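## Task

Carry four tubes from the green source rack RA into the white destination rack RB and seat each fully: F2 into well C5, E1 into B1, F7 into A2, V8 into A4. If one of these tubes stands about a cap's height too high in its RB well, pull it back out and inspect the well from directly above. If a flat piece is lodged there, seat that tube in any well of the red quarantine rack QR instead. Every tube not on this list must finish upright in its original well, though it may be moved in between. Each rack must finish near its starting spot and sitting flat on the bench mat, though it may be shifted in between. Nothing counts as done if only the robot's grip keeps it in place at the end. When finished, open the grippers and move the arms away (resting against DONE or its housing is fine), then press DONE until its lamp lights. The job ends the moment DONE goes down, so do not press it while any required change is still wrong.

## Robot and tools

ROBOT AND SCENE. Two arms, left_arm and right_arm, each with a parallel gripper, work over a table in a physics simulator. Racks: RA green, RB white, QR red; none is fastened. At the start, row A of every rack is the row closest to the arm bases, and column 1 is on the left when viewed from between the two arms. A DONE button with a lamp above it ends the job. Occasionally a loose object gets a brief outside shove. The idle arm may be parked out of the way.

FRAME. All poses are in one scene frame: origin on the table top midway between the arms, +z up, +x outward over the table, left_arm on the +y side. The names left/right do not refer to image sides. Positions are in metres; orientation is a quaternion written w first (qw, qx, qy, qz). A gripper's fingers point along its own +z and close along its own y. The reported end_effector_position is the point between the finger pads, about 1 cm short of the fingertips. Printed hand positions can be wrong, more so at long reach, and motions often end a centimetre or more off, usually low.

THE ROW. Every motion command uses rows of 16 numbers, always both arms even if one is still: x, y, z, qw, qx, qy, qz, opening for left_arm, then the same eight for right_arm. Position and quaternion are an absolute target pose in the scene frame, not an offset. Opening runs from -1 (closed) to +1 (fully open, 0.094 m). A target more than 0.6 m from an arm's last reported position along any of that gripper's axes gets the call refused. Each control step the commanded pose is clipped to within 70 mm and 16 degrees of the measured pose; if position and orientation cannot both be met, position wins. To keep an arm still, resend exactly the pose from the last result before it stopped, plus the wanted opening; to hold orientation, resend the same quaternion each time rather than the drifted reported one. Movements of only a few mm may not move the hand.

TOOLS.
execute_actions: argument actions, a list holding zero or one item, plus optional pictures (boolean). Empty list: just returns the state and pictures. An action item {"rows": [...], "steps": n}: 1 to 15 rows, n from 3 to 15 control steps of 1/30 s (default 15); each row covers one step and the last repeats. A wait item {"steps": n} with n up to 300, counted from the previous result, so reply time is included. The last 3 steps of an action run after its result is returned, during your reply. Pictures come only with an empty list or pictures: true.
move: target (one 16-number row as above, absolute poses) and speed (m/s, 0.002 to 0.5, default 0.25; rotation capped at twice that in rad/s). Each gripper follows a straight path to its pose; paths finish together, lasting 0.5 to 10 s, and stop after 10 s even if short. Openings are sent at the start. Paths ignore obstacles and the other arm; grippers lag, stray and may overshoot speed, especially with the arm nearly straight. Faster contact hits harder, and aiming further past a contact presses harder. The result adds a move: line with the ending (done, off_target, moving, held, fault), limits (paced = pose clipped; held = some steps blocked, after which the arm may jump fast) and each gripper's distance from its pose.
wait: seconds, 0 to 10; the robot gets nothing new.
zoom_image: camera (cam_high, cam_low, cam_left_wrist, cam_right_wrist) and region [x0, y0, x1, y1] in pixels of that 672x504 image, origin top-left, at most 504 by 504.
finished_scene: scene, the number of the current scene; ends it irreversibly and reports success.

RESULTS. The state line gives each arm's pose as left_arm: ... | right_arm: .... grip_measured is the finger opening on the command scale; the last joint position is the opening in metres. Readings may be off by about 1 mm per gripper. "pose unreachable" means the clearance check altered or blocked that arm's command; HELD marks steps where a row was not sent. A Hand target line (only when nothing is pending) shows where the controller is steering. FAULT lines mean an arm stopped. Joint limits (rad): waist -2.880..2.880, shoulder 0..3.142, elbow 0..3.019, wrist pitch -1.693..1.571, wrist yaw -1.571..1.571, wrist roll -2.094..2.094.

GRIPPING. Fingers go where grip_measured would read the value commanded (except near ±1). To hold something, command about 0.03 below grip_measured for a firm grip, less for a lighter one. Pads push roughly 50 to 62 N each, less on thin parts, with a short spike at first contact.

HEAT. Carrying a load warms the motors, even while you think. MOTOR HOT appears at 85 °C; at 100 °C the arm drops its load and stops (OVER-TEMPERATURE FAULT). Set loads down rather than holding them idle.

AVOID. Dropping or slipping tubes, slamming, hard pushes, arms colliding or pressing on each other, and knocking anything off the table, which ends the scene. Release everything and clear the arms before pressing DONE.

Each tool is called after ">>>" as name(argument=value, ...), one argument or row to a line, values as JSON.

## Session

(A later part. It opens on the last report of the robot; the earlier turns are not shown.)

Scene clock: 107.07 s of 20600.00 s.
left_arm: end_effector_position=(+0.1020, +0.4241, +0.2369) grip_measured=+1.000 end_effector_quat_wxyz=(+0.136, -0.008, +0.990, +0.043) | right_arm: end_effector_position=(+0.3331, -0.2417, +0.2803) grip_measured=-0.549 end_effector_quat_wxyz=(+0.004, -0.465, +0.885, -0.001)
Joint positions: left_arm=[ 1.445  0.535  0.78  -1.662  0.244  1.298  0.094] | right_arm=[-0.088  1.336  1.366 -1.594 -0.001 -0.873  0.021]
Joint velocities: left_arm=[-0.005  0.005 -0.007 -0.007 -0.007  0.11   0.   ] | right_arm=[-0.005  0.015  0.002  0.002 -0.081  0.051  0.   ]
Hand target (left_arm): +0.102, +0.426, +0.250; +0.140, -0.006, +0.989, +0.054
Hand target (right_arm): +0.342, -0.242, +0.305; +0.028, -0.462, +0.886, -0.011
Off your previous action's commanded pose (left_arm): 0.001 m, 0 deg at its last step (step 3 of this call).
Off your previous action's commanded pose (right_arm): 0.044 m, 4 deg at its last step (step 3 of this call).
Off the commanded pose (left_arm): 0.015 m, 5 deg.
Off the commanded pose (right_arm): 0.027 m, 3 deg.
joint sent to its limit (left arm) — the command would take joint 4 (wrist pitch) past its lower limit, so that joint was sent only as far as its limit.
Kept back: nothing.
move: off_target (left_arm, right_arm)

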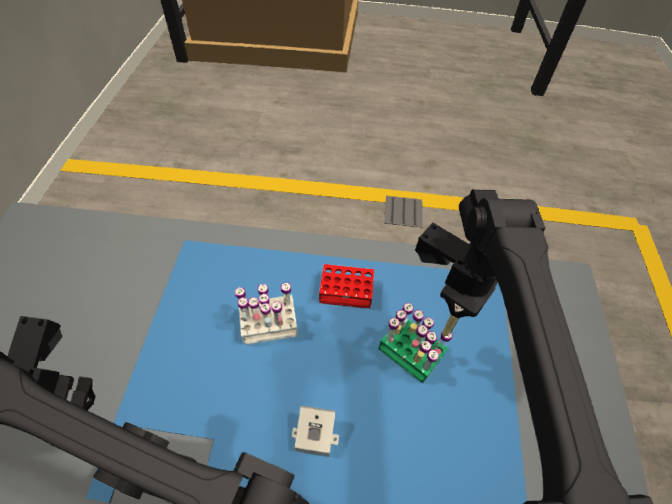

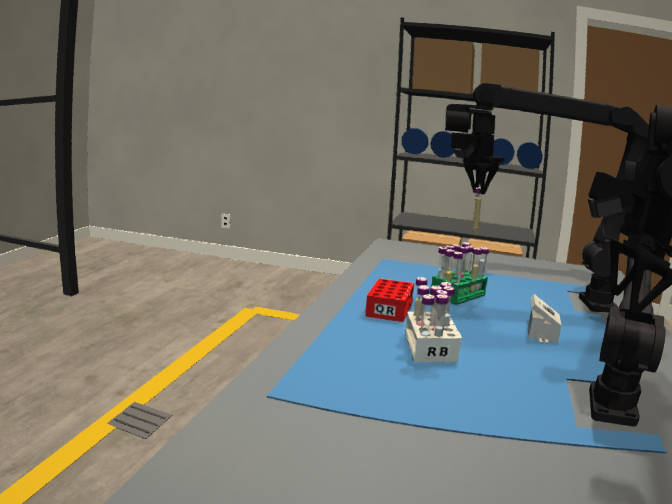

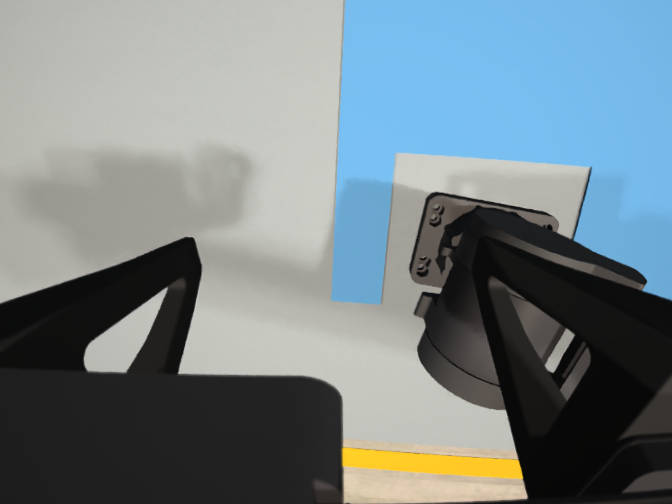

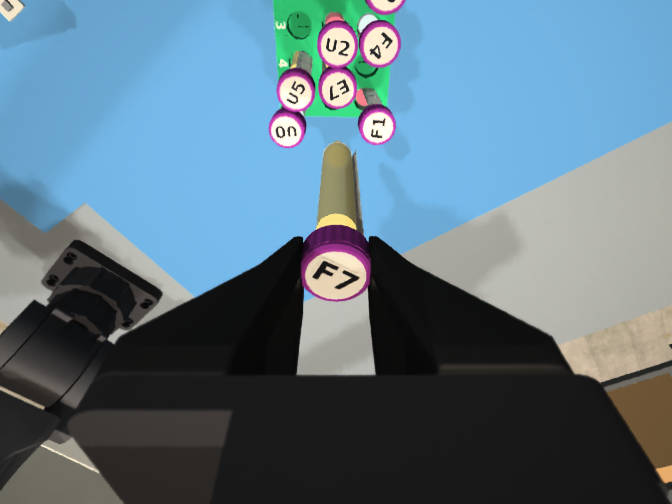

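>>> move(
  target=[0.18,0.55,0.22,0,0,1,0,1,0.355,0.165,0.295,0,-0.972,0.233,0,-0.575],
  speed=0.3,
)

>>> move(
  target=[0.18,0.55,0.22,0,0,1,0,1,0.366,0.160,0.195,0,-0.972,0.233,0,-0.575],
  speed=0.08,
)

Scene clock: 110.70 s of 20600.00 s.
left_arm: end_effector_position=(+0.1687, +0.5313, +0.2037) grip_measured=+1.000 end_effector_quat_wxyz=(-0.011, -0.002, +1.000, -0.027) | right_arm: end_effector_position=(+0.3542, +0.1529, +0.2818) grip_measured=-0.549 end_effector_quat_wxyz=(-0.015, +0.970, -0.241, +0.008)
Joint positions: left_arm=[ 1.146  1.087  0.961 -1.502  0.009  1.031  0.094] | right_arm=[ 0.637  1.885  2.037 -1.689 -0.001 -1.836  0.021]
Joint velocities: left_arm=[-0.005 -0.005 -0.007 -0.002 -0.037 -0.081  0.   ] | right_arm=[-0.005 -0.005  0.022 -0.002 -0.022 -0.007  0.001]
Hand target (left_arm): +0.181, +0.546, +0.219; +0.001, -0.001, +1.000, -0.004
Hand target (right_arm): +0.362, +0.161, +0.297; -0.032, +0.972, -0.233, +0.016
Off the commanded pose (left_arm): 0.027 m, 3 deg.
Off the commanded pose (right_arm): 0.018 m, 2 deg.
joint sent to its limit (right arm) — the command would take joint 4 (wrist pitch) past its lower limit, so that joint was sent only as far as its limit.
Kept back: nothing.
move: off_target (left_arm, right_arm)

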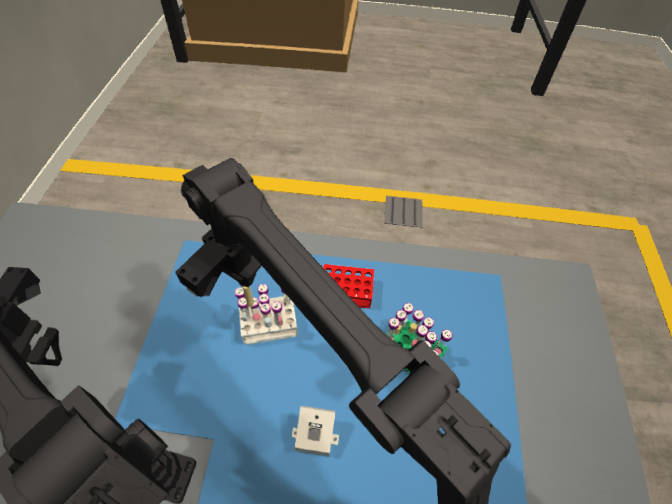

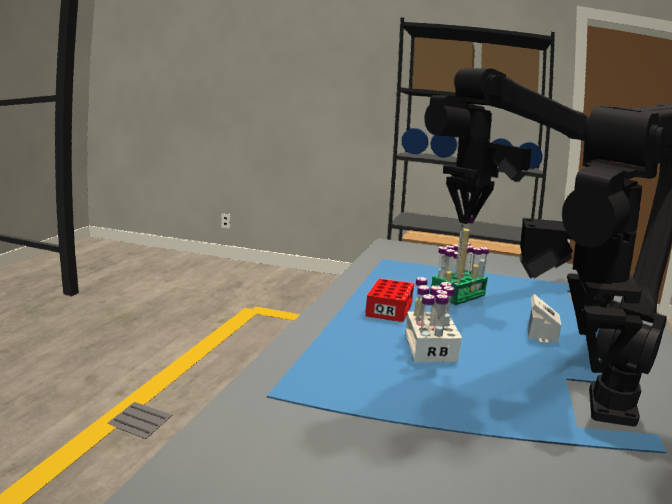

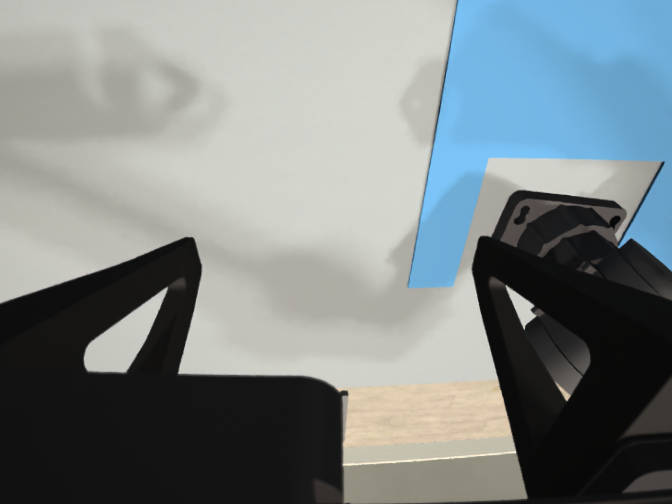

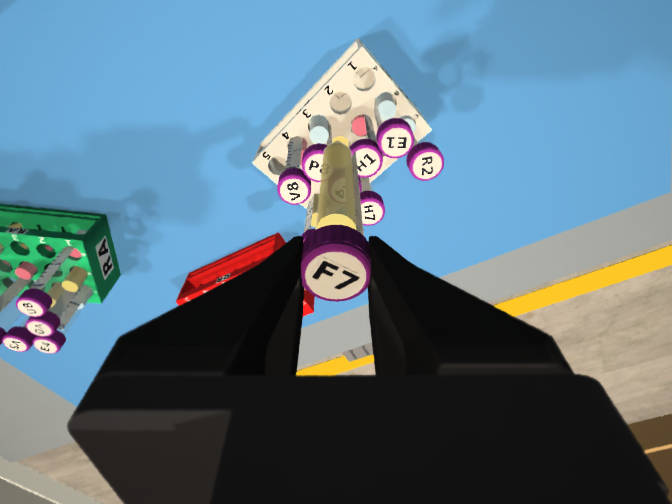

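Scene clock: 112.17 s of 20600.00 s.
left_arm: end_effector_position=(+0.1684, +0.5329, +0.2053) grip_measured=+1.000 end_effector_quat_wxyz=(-0.013, -0.002, +1.000, -0.024) | right_arm: end_effector_position=(+0.3622, +0.1614, +0.2052) grip_measured=-0.549 end_effector_quat_wxyz=(-0.004, +0.972, -0.237, +0.001)
Joint positions: left_arm=[ 1.146  1.087  0.965 -1.502  0.002  1.031  0.094] | right_arm=[ 0.637  1.926  1.898 -1.535 -0.001 -1.844  0.021]
Joint velocities: left_arm=[-0.024 -0.005  0.017  0.002 -0.066 -0.022  0.   ] | right_arm=[-0.005 -0.015 -0.007 -0.007  0.022 -0.066  0.   ]
Hand target (left_arm): +0.180, +0.549, +0.220; -0.000, +0.000, +1.000, +0.000
Hand target (right_arm): +0.367, +0.160, +0.195; +0.000, +0.972, -0.233, +0.000
Off the commanded pose (left_arm): 0.025 m, 3 deg.
Off the commanded pose (right_arm): 0.011 m, 1 deg.
Kept back: nothing.
move: off_target (left_arm, right_arm)

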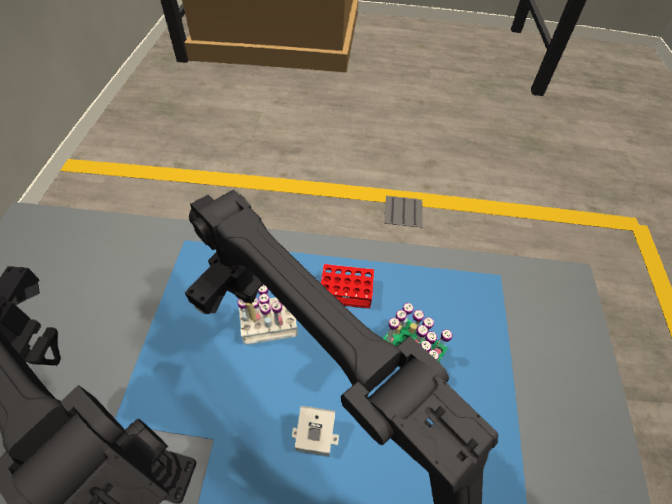

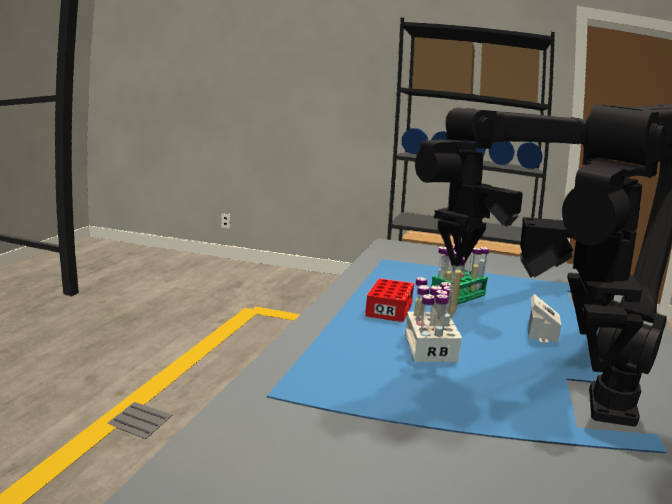

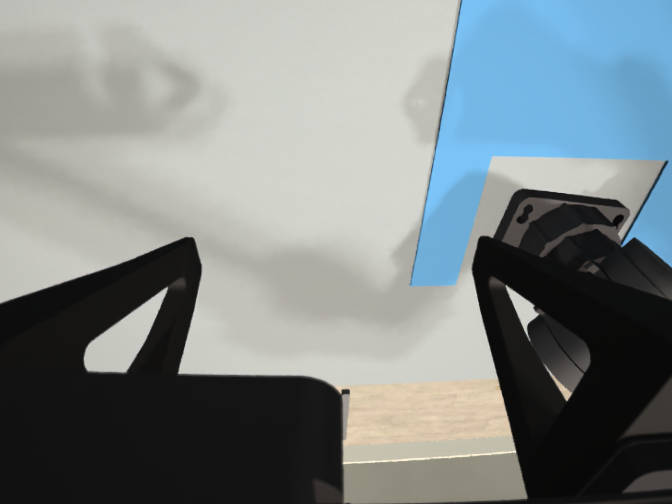

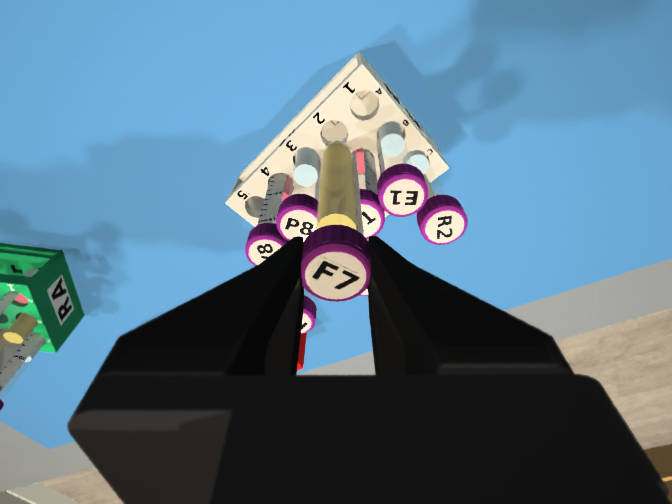

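Nearly aligned; 2 mm radially in while descending.

>>> move(
  target=[0.168,0.533,0.205,-0.013,0,1,-0.024,1,0.362,0.160,0.15,0,-0.972,0.233,0,-0.575],
  speed=0.035,
)

Scene clock: 114.70 s of 20600.00 s.
left_arm: end_effector_position=(+0.1684, +0.5329, +0.2053) grip_measured=+1.000 end_effector_quat_wxyz=(-0.013, -0.002, +1.000, -0.024) | right_arm: end_effector_position=(+0.3612, +0.1602, +0.1641) grip_measured=-0.549 end_effector_quat_wxyz=(-0.007, +0.972, -0.237, +0.003)
Joint positions: left_arm=[ 1.146  1.087  0.965 -1.502  0.002  1.031  0.094] | right_arm=[ 0.637  1.926  1.79  -1.42  -0.001 -1.844  0.021]
Joint velocities: left_arm=[ 0.005 -0.005 -0.007 -0.007  0.007  0.066  0.   ] | right_arm=[-0.005 -0.005 -0.012 -0.027  0.037  0.037 -0.001]
Hand target (left_arm): +0.168, +0.533, +0.205; -0.013, -0.000, +1.000, -0.024
Hand target (right_arm): +0.362, +0.160, +0.150; -0.000, +0.972, -0.233, -0.000
Off the commanded pose (left_arm): 0.001 m, 0 deg.
Off the commanded pose (right_arm): 0.014 m, 1 deg.
Kept back: nothing.
move: off_target (right_arm)

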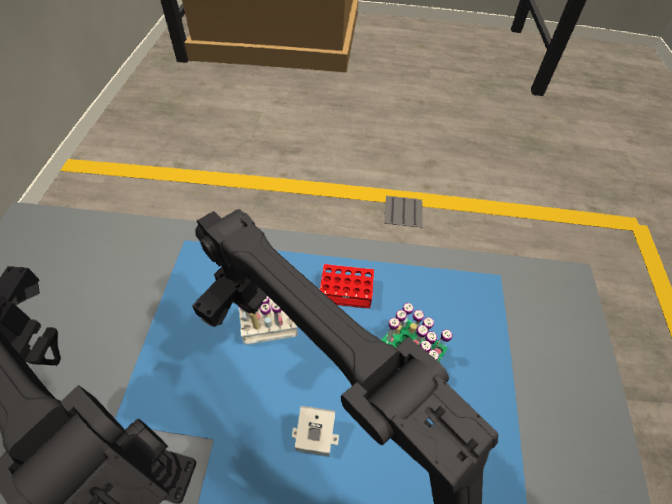

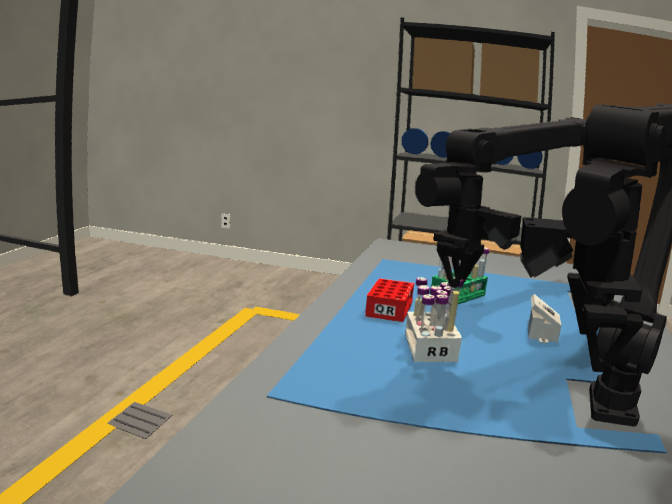

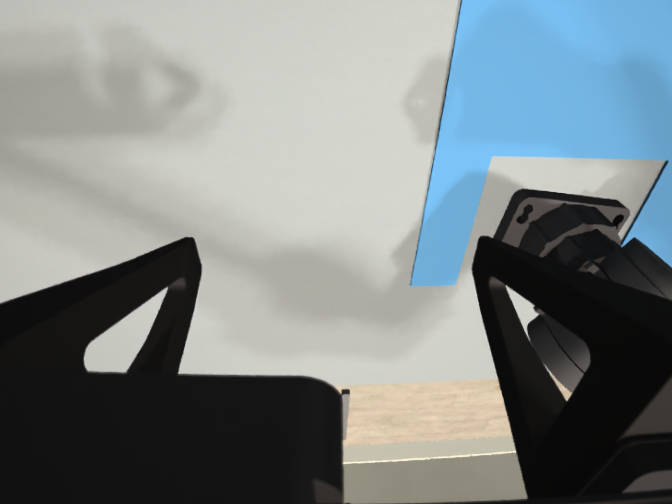

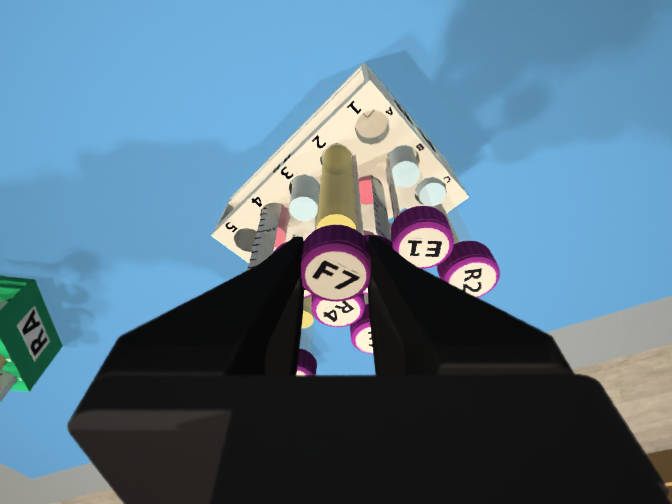

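>>> execute_actions(
  actions=[],
)

Scene clock: 115.17 s of 20600.00 s.
left_arm: end_effector_position=(+0.1684, +0.5329, +0.2053) grip_measured=+1.000 end_effector_quat_wxyz=(-0.013, -0.002, +1.000, -0.024) | right_arm: end_effector_position=(+0.3612, +0.1602, +0.1641) grip_measured=-0.549 end_effector_quat_wxyz=(-0.007, +0.972, -0.237, +0.003)
Joint positions: left_arm=[ 1.146  1.087  0.965 -1.502  0.002  1.031  0.094] | right_arm=[ 0.637  1.926  1.79  -1.42  -0.001 -1.844  0.021]
Joint velocities: left_arm=[-0.015 -0.005  0.012  0.007 -0.022 -0.007  0.   ] | right_arm=[ 0.005 -0.005 -0.002 -0.017  0.037 -0.022  0.   ]
Hand target (left_arm): +0.168, +0.533, +0.205; -0.013, -0.000, +1.000, -0.024
Hand target (right_arm): +0.362, +0.160, +0.150; -0.000, +0.972, -0.233, -0.000
Off the commanded pose (left_arm): 0.001 m, 0 deg.
Off the commanded pose (right_arm): 0.014 m, 1 deg.
Kept back: nothing.
Steps of this call (steps 1 to 14: nothing new was sent). Readings (end_effector_position):
1: left_arm (+0.1684, +0.5329, +0.2053) | right_arm (+0.3612, +0.1602, +0.1641)
2: left_arm (+0.1684, +0.5329, +0.2053) | right_arm (+0.3612, +0.1602, +0.1641)
4: left_arm (+0.1684, +0.5329, +0.2053) | right_arm (+0.3612, +0.1602, +0.1641)
8: left_arm (+0.1684, +0.5329, +0.2053) | right_arm (+0.3612, +0.1602, +0.1641)
14: the state above

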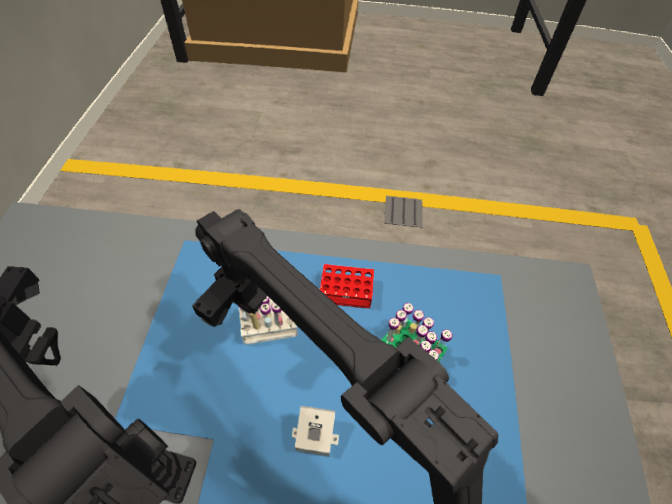

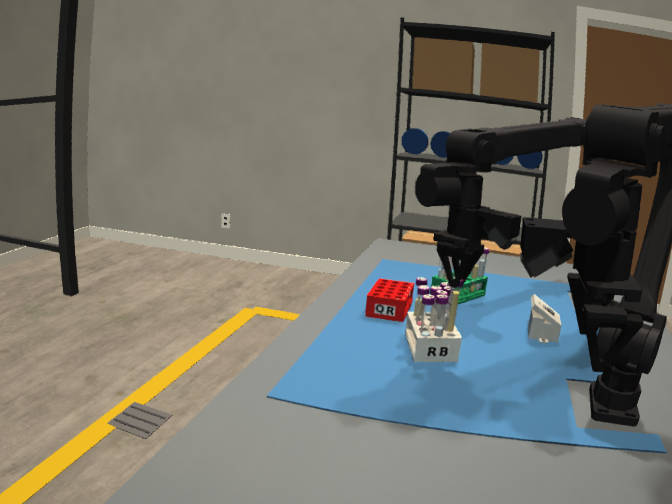

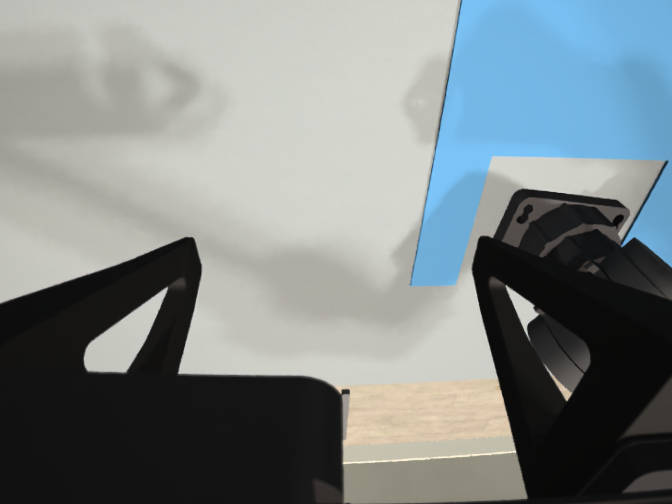

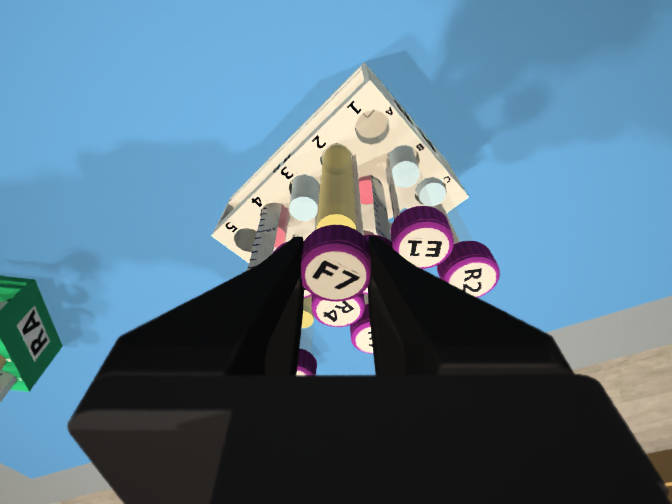

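>>> move(
  target=[0.168,0.533,0.205,-0.013,0,1,-0.024,1,0.362,0.160,0.13,0,-0.972,0.233,0,-0.575],
  speed=0.03,
)

Scene clock: 116.90 s of 20600.00 s.
left_arm: end_effector_position=(+0.1684, +0.5329, +0.2053) grip_measured=+1.000 end_effector_quat_wxyz=(-0.013, -0.002, +1.000, -0.024) | right_arm: end_effector_position=(+0.3618, +0.1602, +0.1465) grip_measured=-0.549 end_effector_quat_wxyz=(-0.008, +0.972, -0.237, +0.006)
Joint positions: left_arm=[ 1.146  1.087  0.965 -1.502  0.002  1.031  0.094] | right_arm=[ 0.637  1.932  1.752 -1.371  0.002 -1.844  0.021]
Joint velocities: left_arm=[-0.005 -0.015 -0.007  0.012 -0.007  0.007  0.   ] | right_arm=[-0.005 -0.005  0.002 -0.007  0.051  0.037  0.001]
Hand target (left_arm): +0.168, +0.533, +0.205; -0.013, -0.000, +1.000, -0.024
Hand target (right_arm): +0.362, +0.160, +0.130; -0.000, +0.972, -0.233, -0.000
Off the commanded pose (left_arm): 0.001 m, 0 deg.
Off the commanded pose (right_arm): 0.016 m, 1 deg.
Kept back: nothing.
move: off_target (right_arm)

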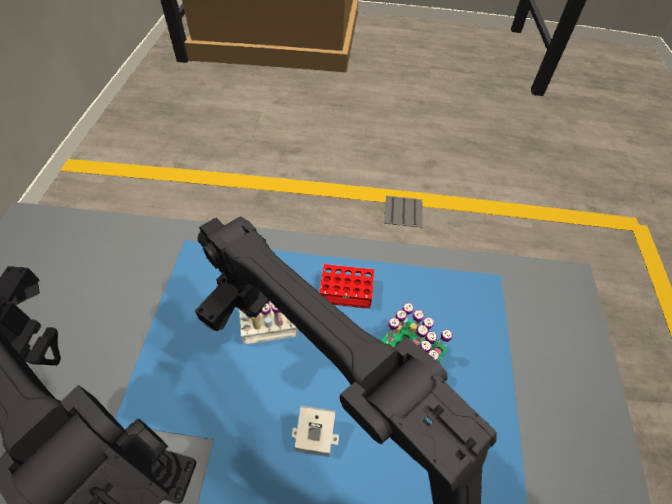

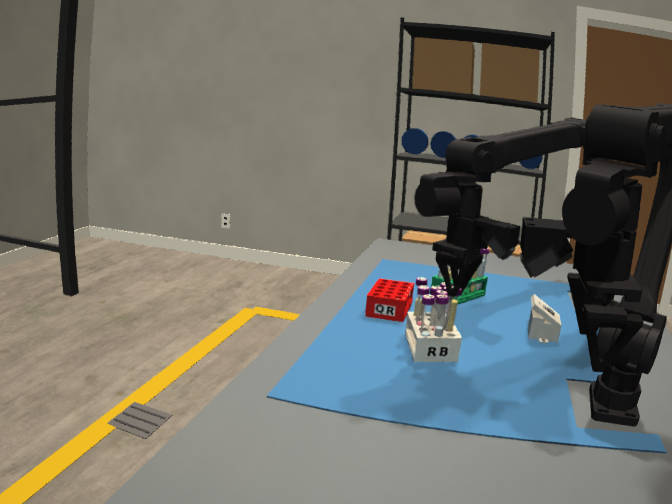

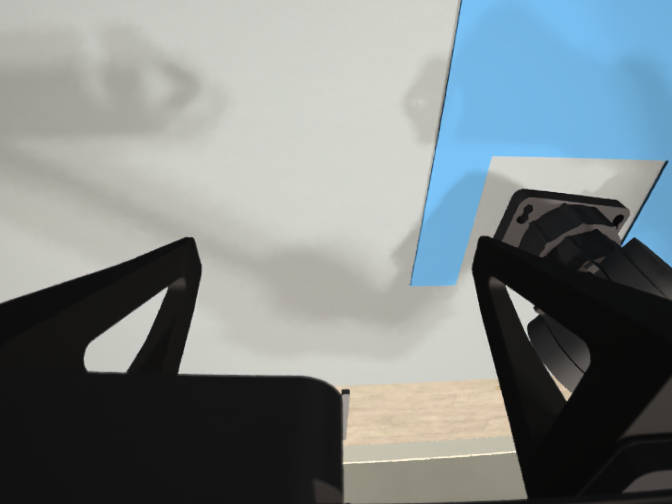

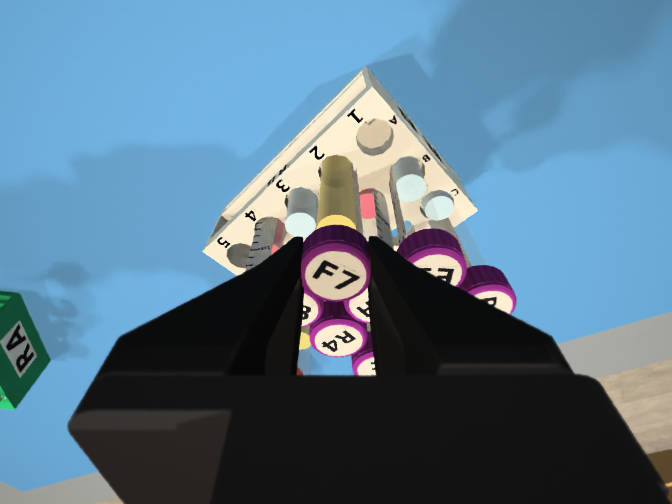

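>>> move(
  target=[0.168,0.533,0.205,-0.013,0,1,-0.024,1,0.362,0.160,0.118,0,-0.972,0.233,0,-0.575],
  speed=0.03,
)

>>> move(
  target=[0.168,0.533,0.205,-0.013,0,1,-0.024,1,0.362,0.160,0.142,0,-0.972,0.233,0,-0.47],
  speed=0.03,
)

>>> zoom_image(
  camera="cam_low",
  region=[380,250,500,370],
)

Scene clock: 118.37 s of 20600.00 s.
left_arm: end_effector_position=(+0.1684, +0.5329, +0.2053) grip_measured=+1.000 end_effector_quat_wxyz=(-0.013, -0.002, +1.000, -0.024) | right_arm: end_effector_position=(+0.3621, +0.1602, +0.1359) grip_measured=-0.549 end_effector_quat_wxyz=(-0.009, +0.971, -0.237, +0.007)
Joint positions: left_arm=[ 1.146  1.087  0.965 -1.502  0.002  1.031  0.094] | right_arm=[ 0.637  1.937  1.731 -1.343  0.003 -1.844  0.021]
Joint velocities: left_arm=[-0.005 -0.005  0.002 -0.007 -0.066  0.022  0.   ] | right_arm=[ 0.005 -0.005 -0.012  0.012 -0.037  0.022  0.001]
Hand target (left_arm): +0.168, +0.533, +0.205; -0.013, -0.000, +1.000, -0.024
Hand target (right_arm): +0.362, +0.160, +0.118; +0.000, +0.972, -0.233, +0.000
Off the commanded pose (left_arm): 0.001 m, 0 deg.
Off the commanded pose (right_arm): 0.018 m, 1 deg.
Kept back: nothing.
move: off_target (right_arm)

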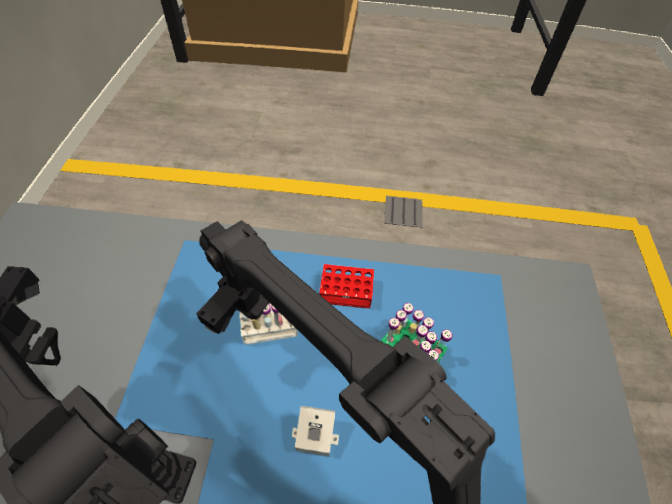

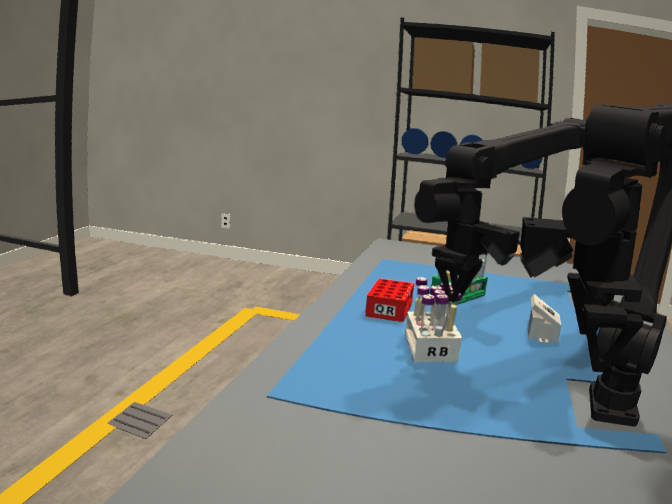

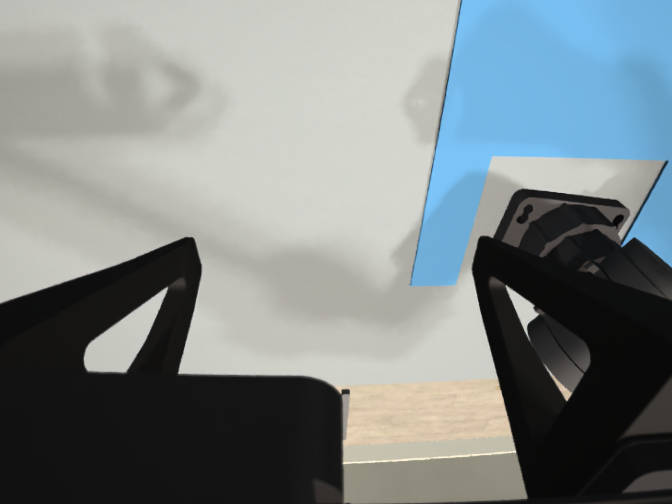

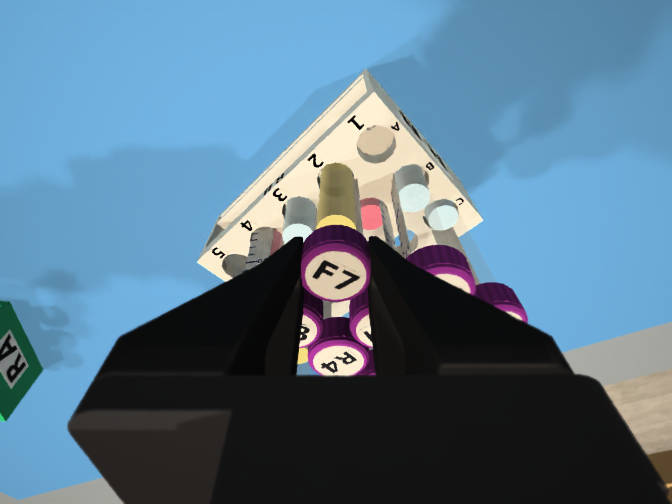

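Scene clock: 119.07 s of 20600.00 s.
left_arm: end_effector_position=(+0.1684, +0.5329, +0.2053) grip_measured=+1.000 end_effector_quat_wxyz=(-0.013, -0.002, +1.000, -0.024) | right_arm: end_effector_position=(+0.3576, +0.1553, +0.1359) grip_measured=-0.472 end_effector_quat_wxyz=(+0.003, +0.972, -0.237, +0.000)
Joint positions: left_arm=[ 1.146  1.087  0.965 -1.502  0.002  1.031  0.094] | right_arm=[ 0.637  1.937  1.731 -1.37   0.003 -1.844  0.025]
Joint velocities: left_arm=[ 0.015  0.005  0.022  0.012 -0.095 -0.022  0.   ] | right_arm=[-0.005  0.005 -0.002  0.002  0.007 -0.007 -0.001]
Hand target (left_arm): +0.168, +0.533, +0.205; -0.013, -0.000, +1.000, -0.024
Hand target (right_arm): +0.362, +0.160, +0.142; -0.000, +0.972, -0.233, +0.000
Off the commanded pose (left_arm): 0.001 m, 0 deg.
Off the commanded pose (right_arm): 0.009 m, 1 deg.
Kept back: nothing.
move: done

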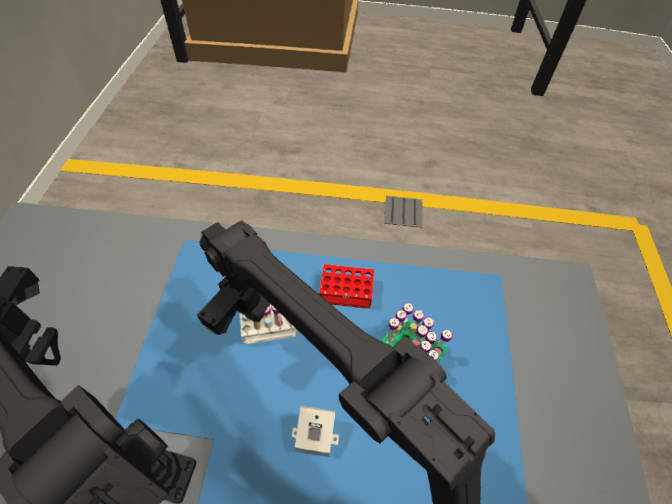

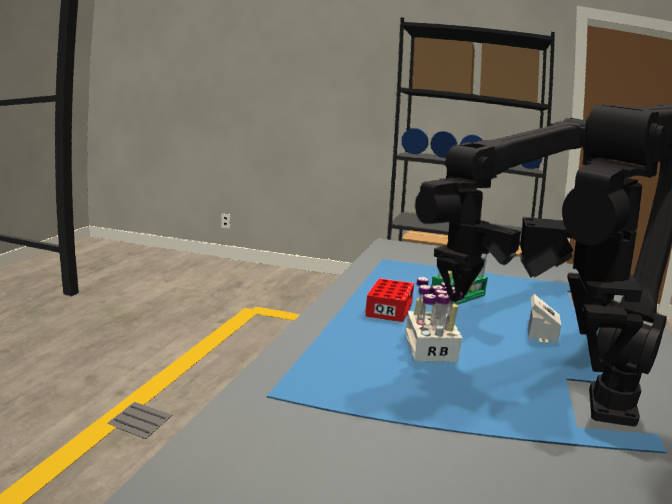

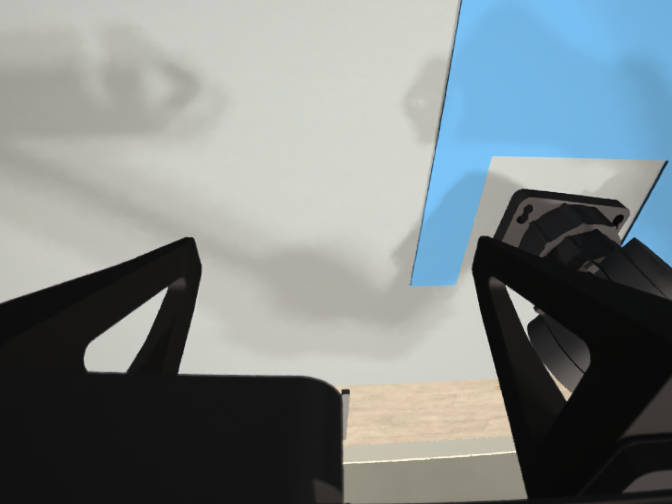

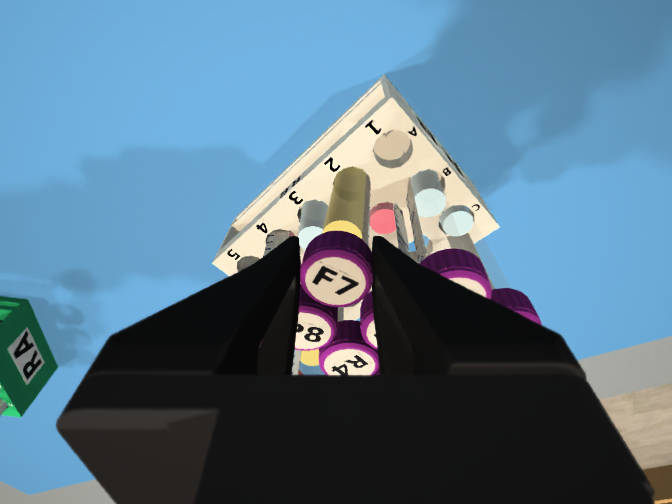

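Region (380, 250, 500, 370) of cam_low's 672x504 image, scaled by 4.200, with more detail than that image has.

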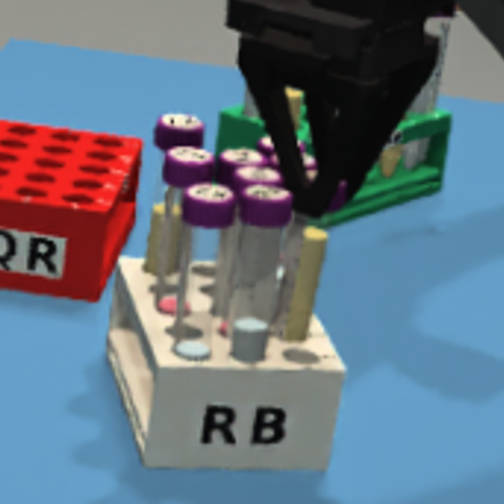

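>>> execute_actions(
  actions=[
    {"rows":[[0.168,0.533,0.205,-0.013,0,1,-0.024,1,0.368,0.167,0.155,0.02,-0.972,0.233,-0.011,-0.47],[0.168,0.533,0.205,-0.013,0,1,-0.024,1,0.372,0.171,0.163,0.026,-0.972,0.233,-0.015,-0.47],[0.168,0.533,0.205,-0.013,0,1,-0.024,1,0.372,0.171,0.168,0.026,-0.972,0.233,-0.015,-0.47],[0.168,0.533,0.205,-0.013,0,1,-0.024,1,0.372,0.171,0.173,0.026,-0.972,0.233,-0.015,-0.47],[0.168,0.533,0.205,-0.013,0,1,-0.024,1,0.372,0.171,0.178,0.026,-0.972,0.233,-0.015,-0.47],[0.168,0.533,0.205,-0.013,0,1,-0.024,1,0.372,0.171,0.183,0.026,-0.972,0.233,-0.015,-0.47],[0.168,0.533,0.205,-0.013,0,1,-0.024,1,0.372,0.171,0.188,0.026,-0.972,0.233,-0.015,-0.47],[0.168,0.533,0.205,-0.013,0,1,-0.024,1,0.372,0.171,0.193,0.026,-0.972,0.233,-0.015,-0.47],[0.168,0.533,0.205,-0.013,0,1,-0.024,1,0.372,0.171,0.198,0.026,-0.972,0.233,-0.015,-0.47],[0.168,0.533,0.205,-0.013,0,1,-0.024,1,0.372,0.171,0.203,0.026,-0.972,0.233,-0.015,-0.47]],"steps":15},
  ],
)

>>> move(
  target=[0.168,0.533,0.205,-0.013,0,1,-0.024,1,0.2,0.02,0.22,0,-0.707,0.707,0,-1],
)

>>> zoom_image(
  camera="cam_low",
  region=[380,250,500,370],
)

Scene clock: 119.77 s of 20600.00 s.
left_arm: end_effector_position=(+0.1684, +0.5329, +0.2053) grip_measured=+1.000 end_effector_quat_wxyz=(-0.013, -0.002, +1.000, -0.024) | right_arm: end_effector_position=(+0.3610, +0.1590, +0.1659) grip_measured=-0.472 end_effector_quat_wxyz=(+0.003, +0.972, -0.237, +0.000)
Joint positions: left_arm=[ 1.146  1.087  0.965 -1.502  0.002  1.031  0.094] | right_arm=[ 0.637  1.936  1.81  -1.449  0.003 -1.844  0.025]
Joint velocities: left_arm=[-0.005  0.005  0.002 -0.002  0.007  0.051  0.   ] | right_arm=[ 0.005 -0.015  0.256 -0.154 -0.051  0.066 -0.   ]
Steps of this call (steps 1 to 9: nothing new was sent; steps 10 to 21: the first 12 steps of this action). Readings (end_effector_position):
10: left_arm (+0.1684, +0.5329, +0.2053) | right_arm (+0.3576, +0.1554, +0.1359)
11: left_arm (+0.1684, +0.5329, +0.2053) | right_arm (+0.3577, +0.1556, +0.1361)
13: left_arm (+0.1684, +0.5329, +0.2053) | right_arm (+0.3584, +0.1563, +0.1380)
17: left_arm (+0.1684, +0.5329, +0.2053) | right_arm (+0.3587, +0.1565, +0.1492)
21: the state above

Scene clock: 122.87 s of 20600.00 s.
left_arm: end_effector_position=(+0.1684, +0.5329, +0.2053) grip_measured=+1.000 end_effector_quat_wxyz=(-0.013, -0.002, +1.000, -0.024) | right_arm: end_effector_position=(+0.2034, +0.0246, +0.2180) grip_measured=-0.987 end_effector_quat_wxyz=(+0.005, -0.710, +0.704, +0.000)
Joint positions: left_arm=[ 1.146  1.087  0.965 -1.502  0.002  1.031  0.094] | right_arm=[ 0.695  1.369  1.234 -1.426  0.001 -0.702  0.001]
Joint velocities: left_arm=[-0.015  0.005  0.017  0.007 -0.007 -0.037  0.   ] | right_arm=[-0.015  0.015  0.007 -0.002  0.022  0.007  0.   ]
Hand target (left_arm): +0.168, +0.533, +0.205; -0.013, -0.000, +1.000, -0.024
Hand target (right_arm): +0.197, +0.022, +0.217; +0.000, +0.707, -0.707, -0.000
Off your previous action's commanded pose (left_arm): 0.001 m, 0 deg at its last step (step 3 of this call).
Off your previous action's commanded pose (right_arm): 0.032 m, 3 deg at its last step (step 3 of this call).
Off the commanded pose (left_arm): 0.001 m, 0 deg.
Off the commanded pose (right_arm): 0.006 m, 1 deg.
Kept back: nothing.
move: done

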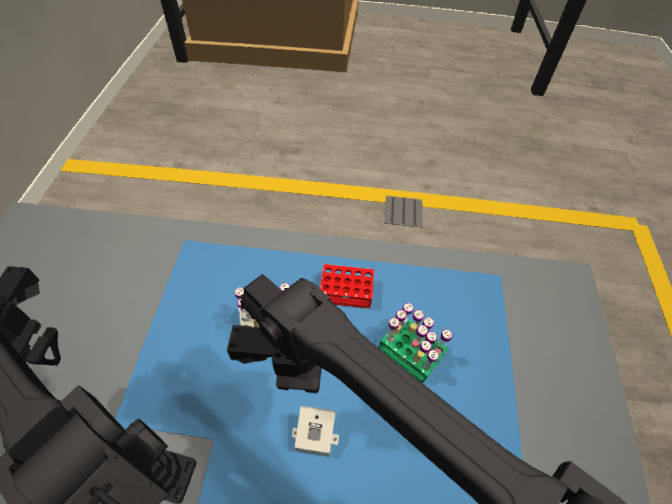

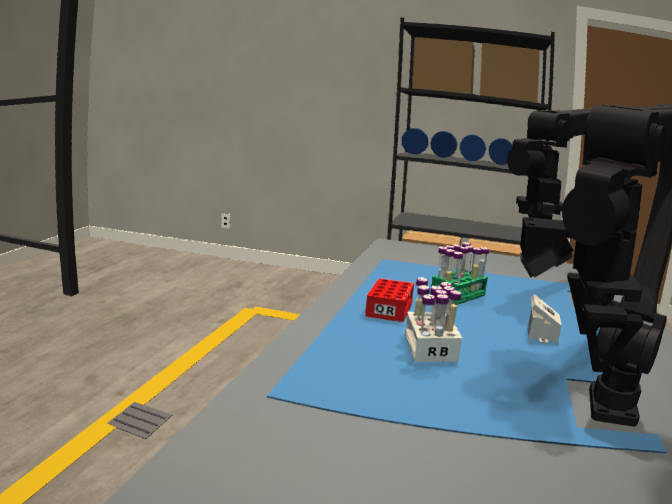

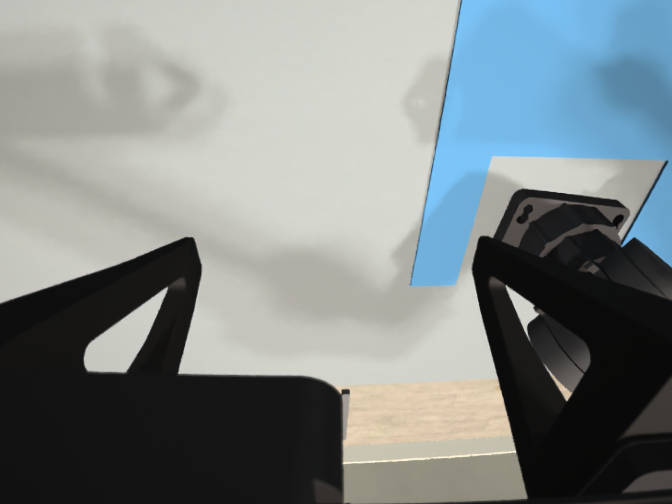

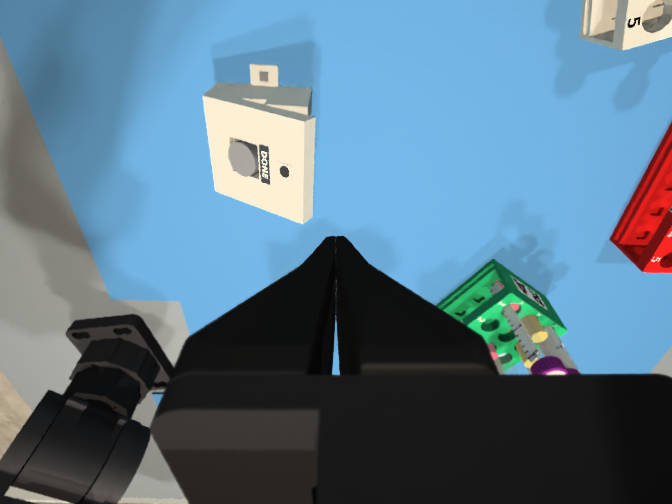

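Region (380, 250, 500, 370) of cam_low's 672x504 image, scaled by 4.200, with more detail than that image has.

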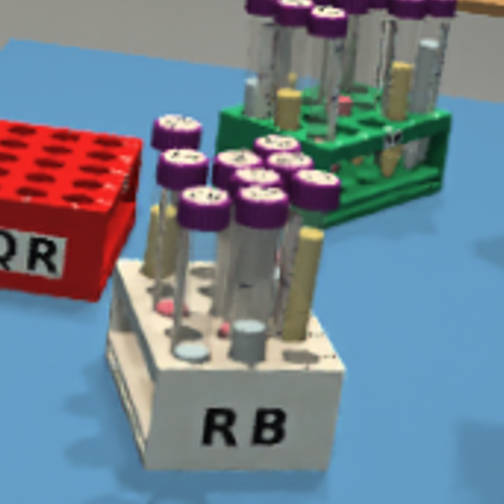

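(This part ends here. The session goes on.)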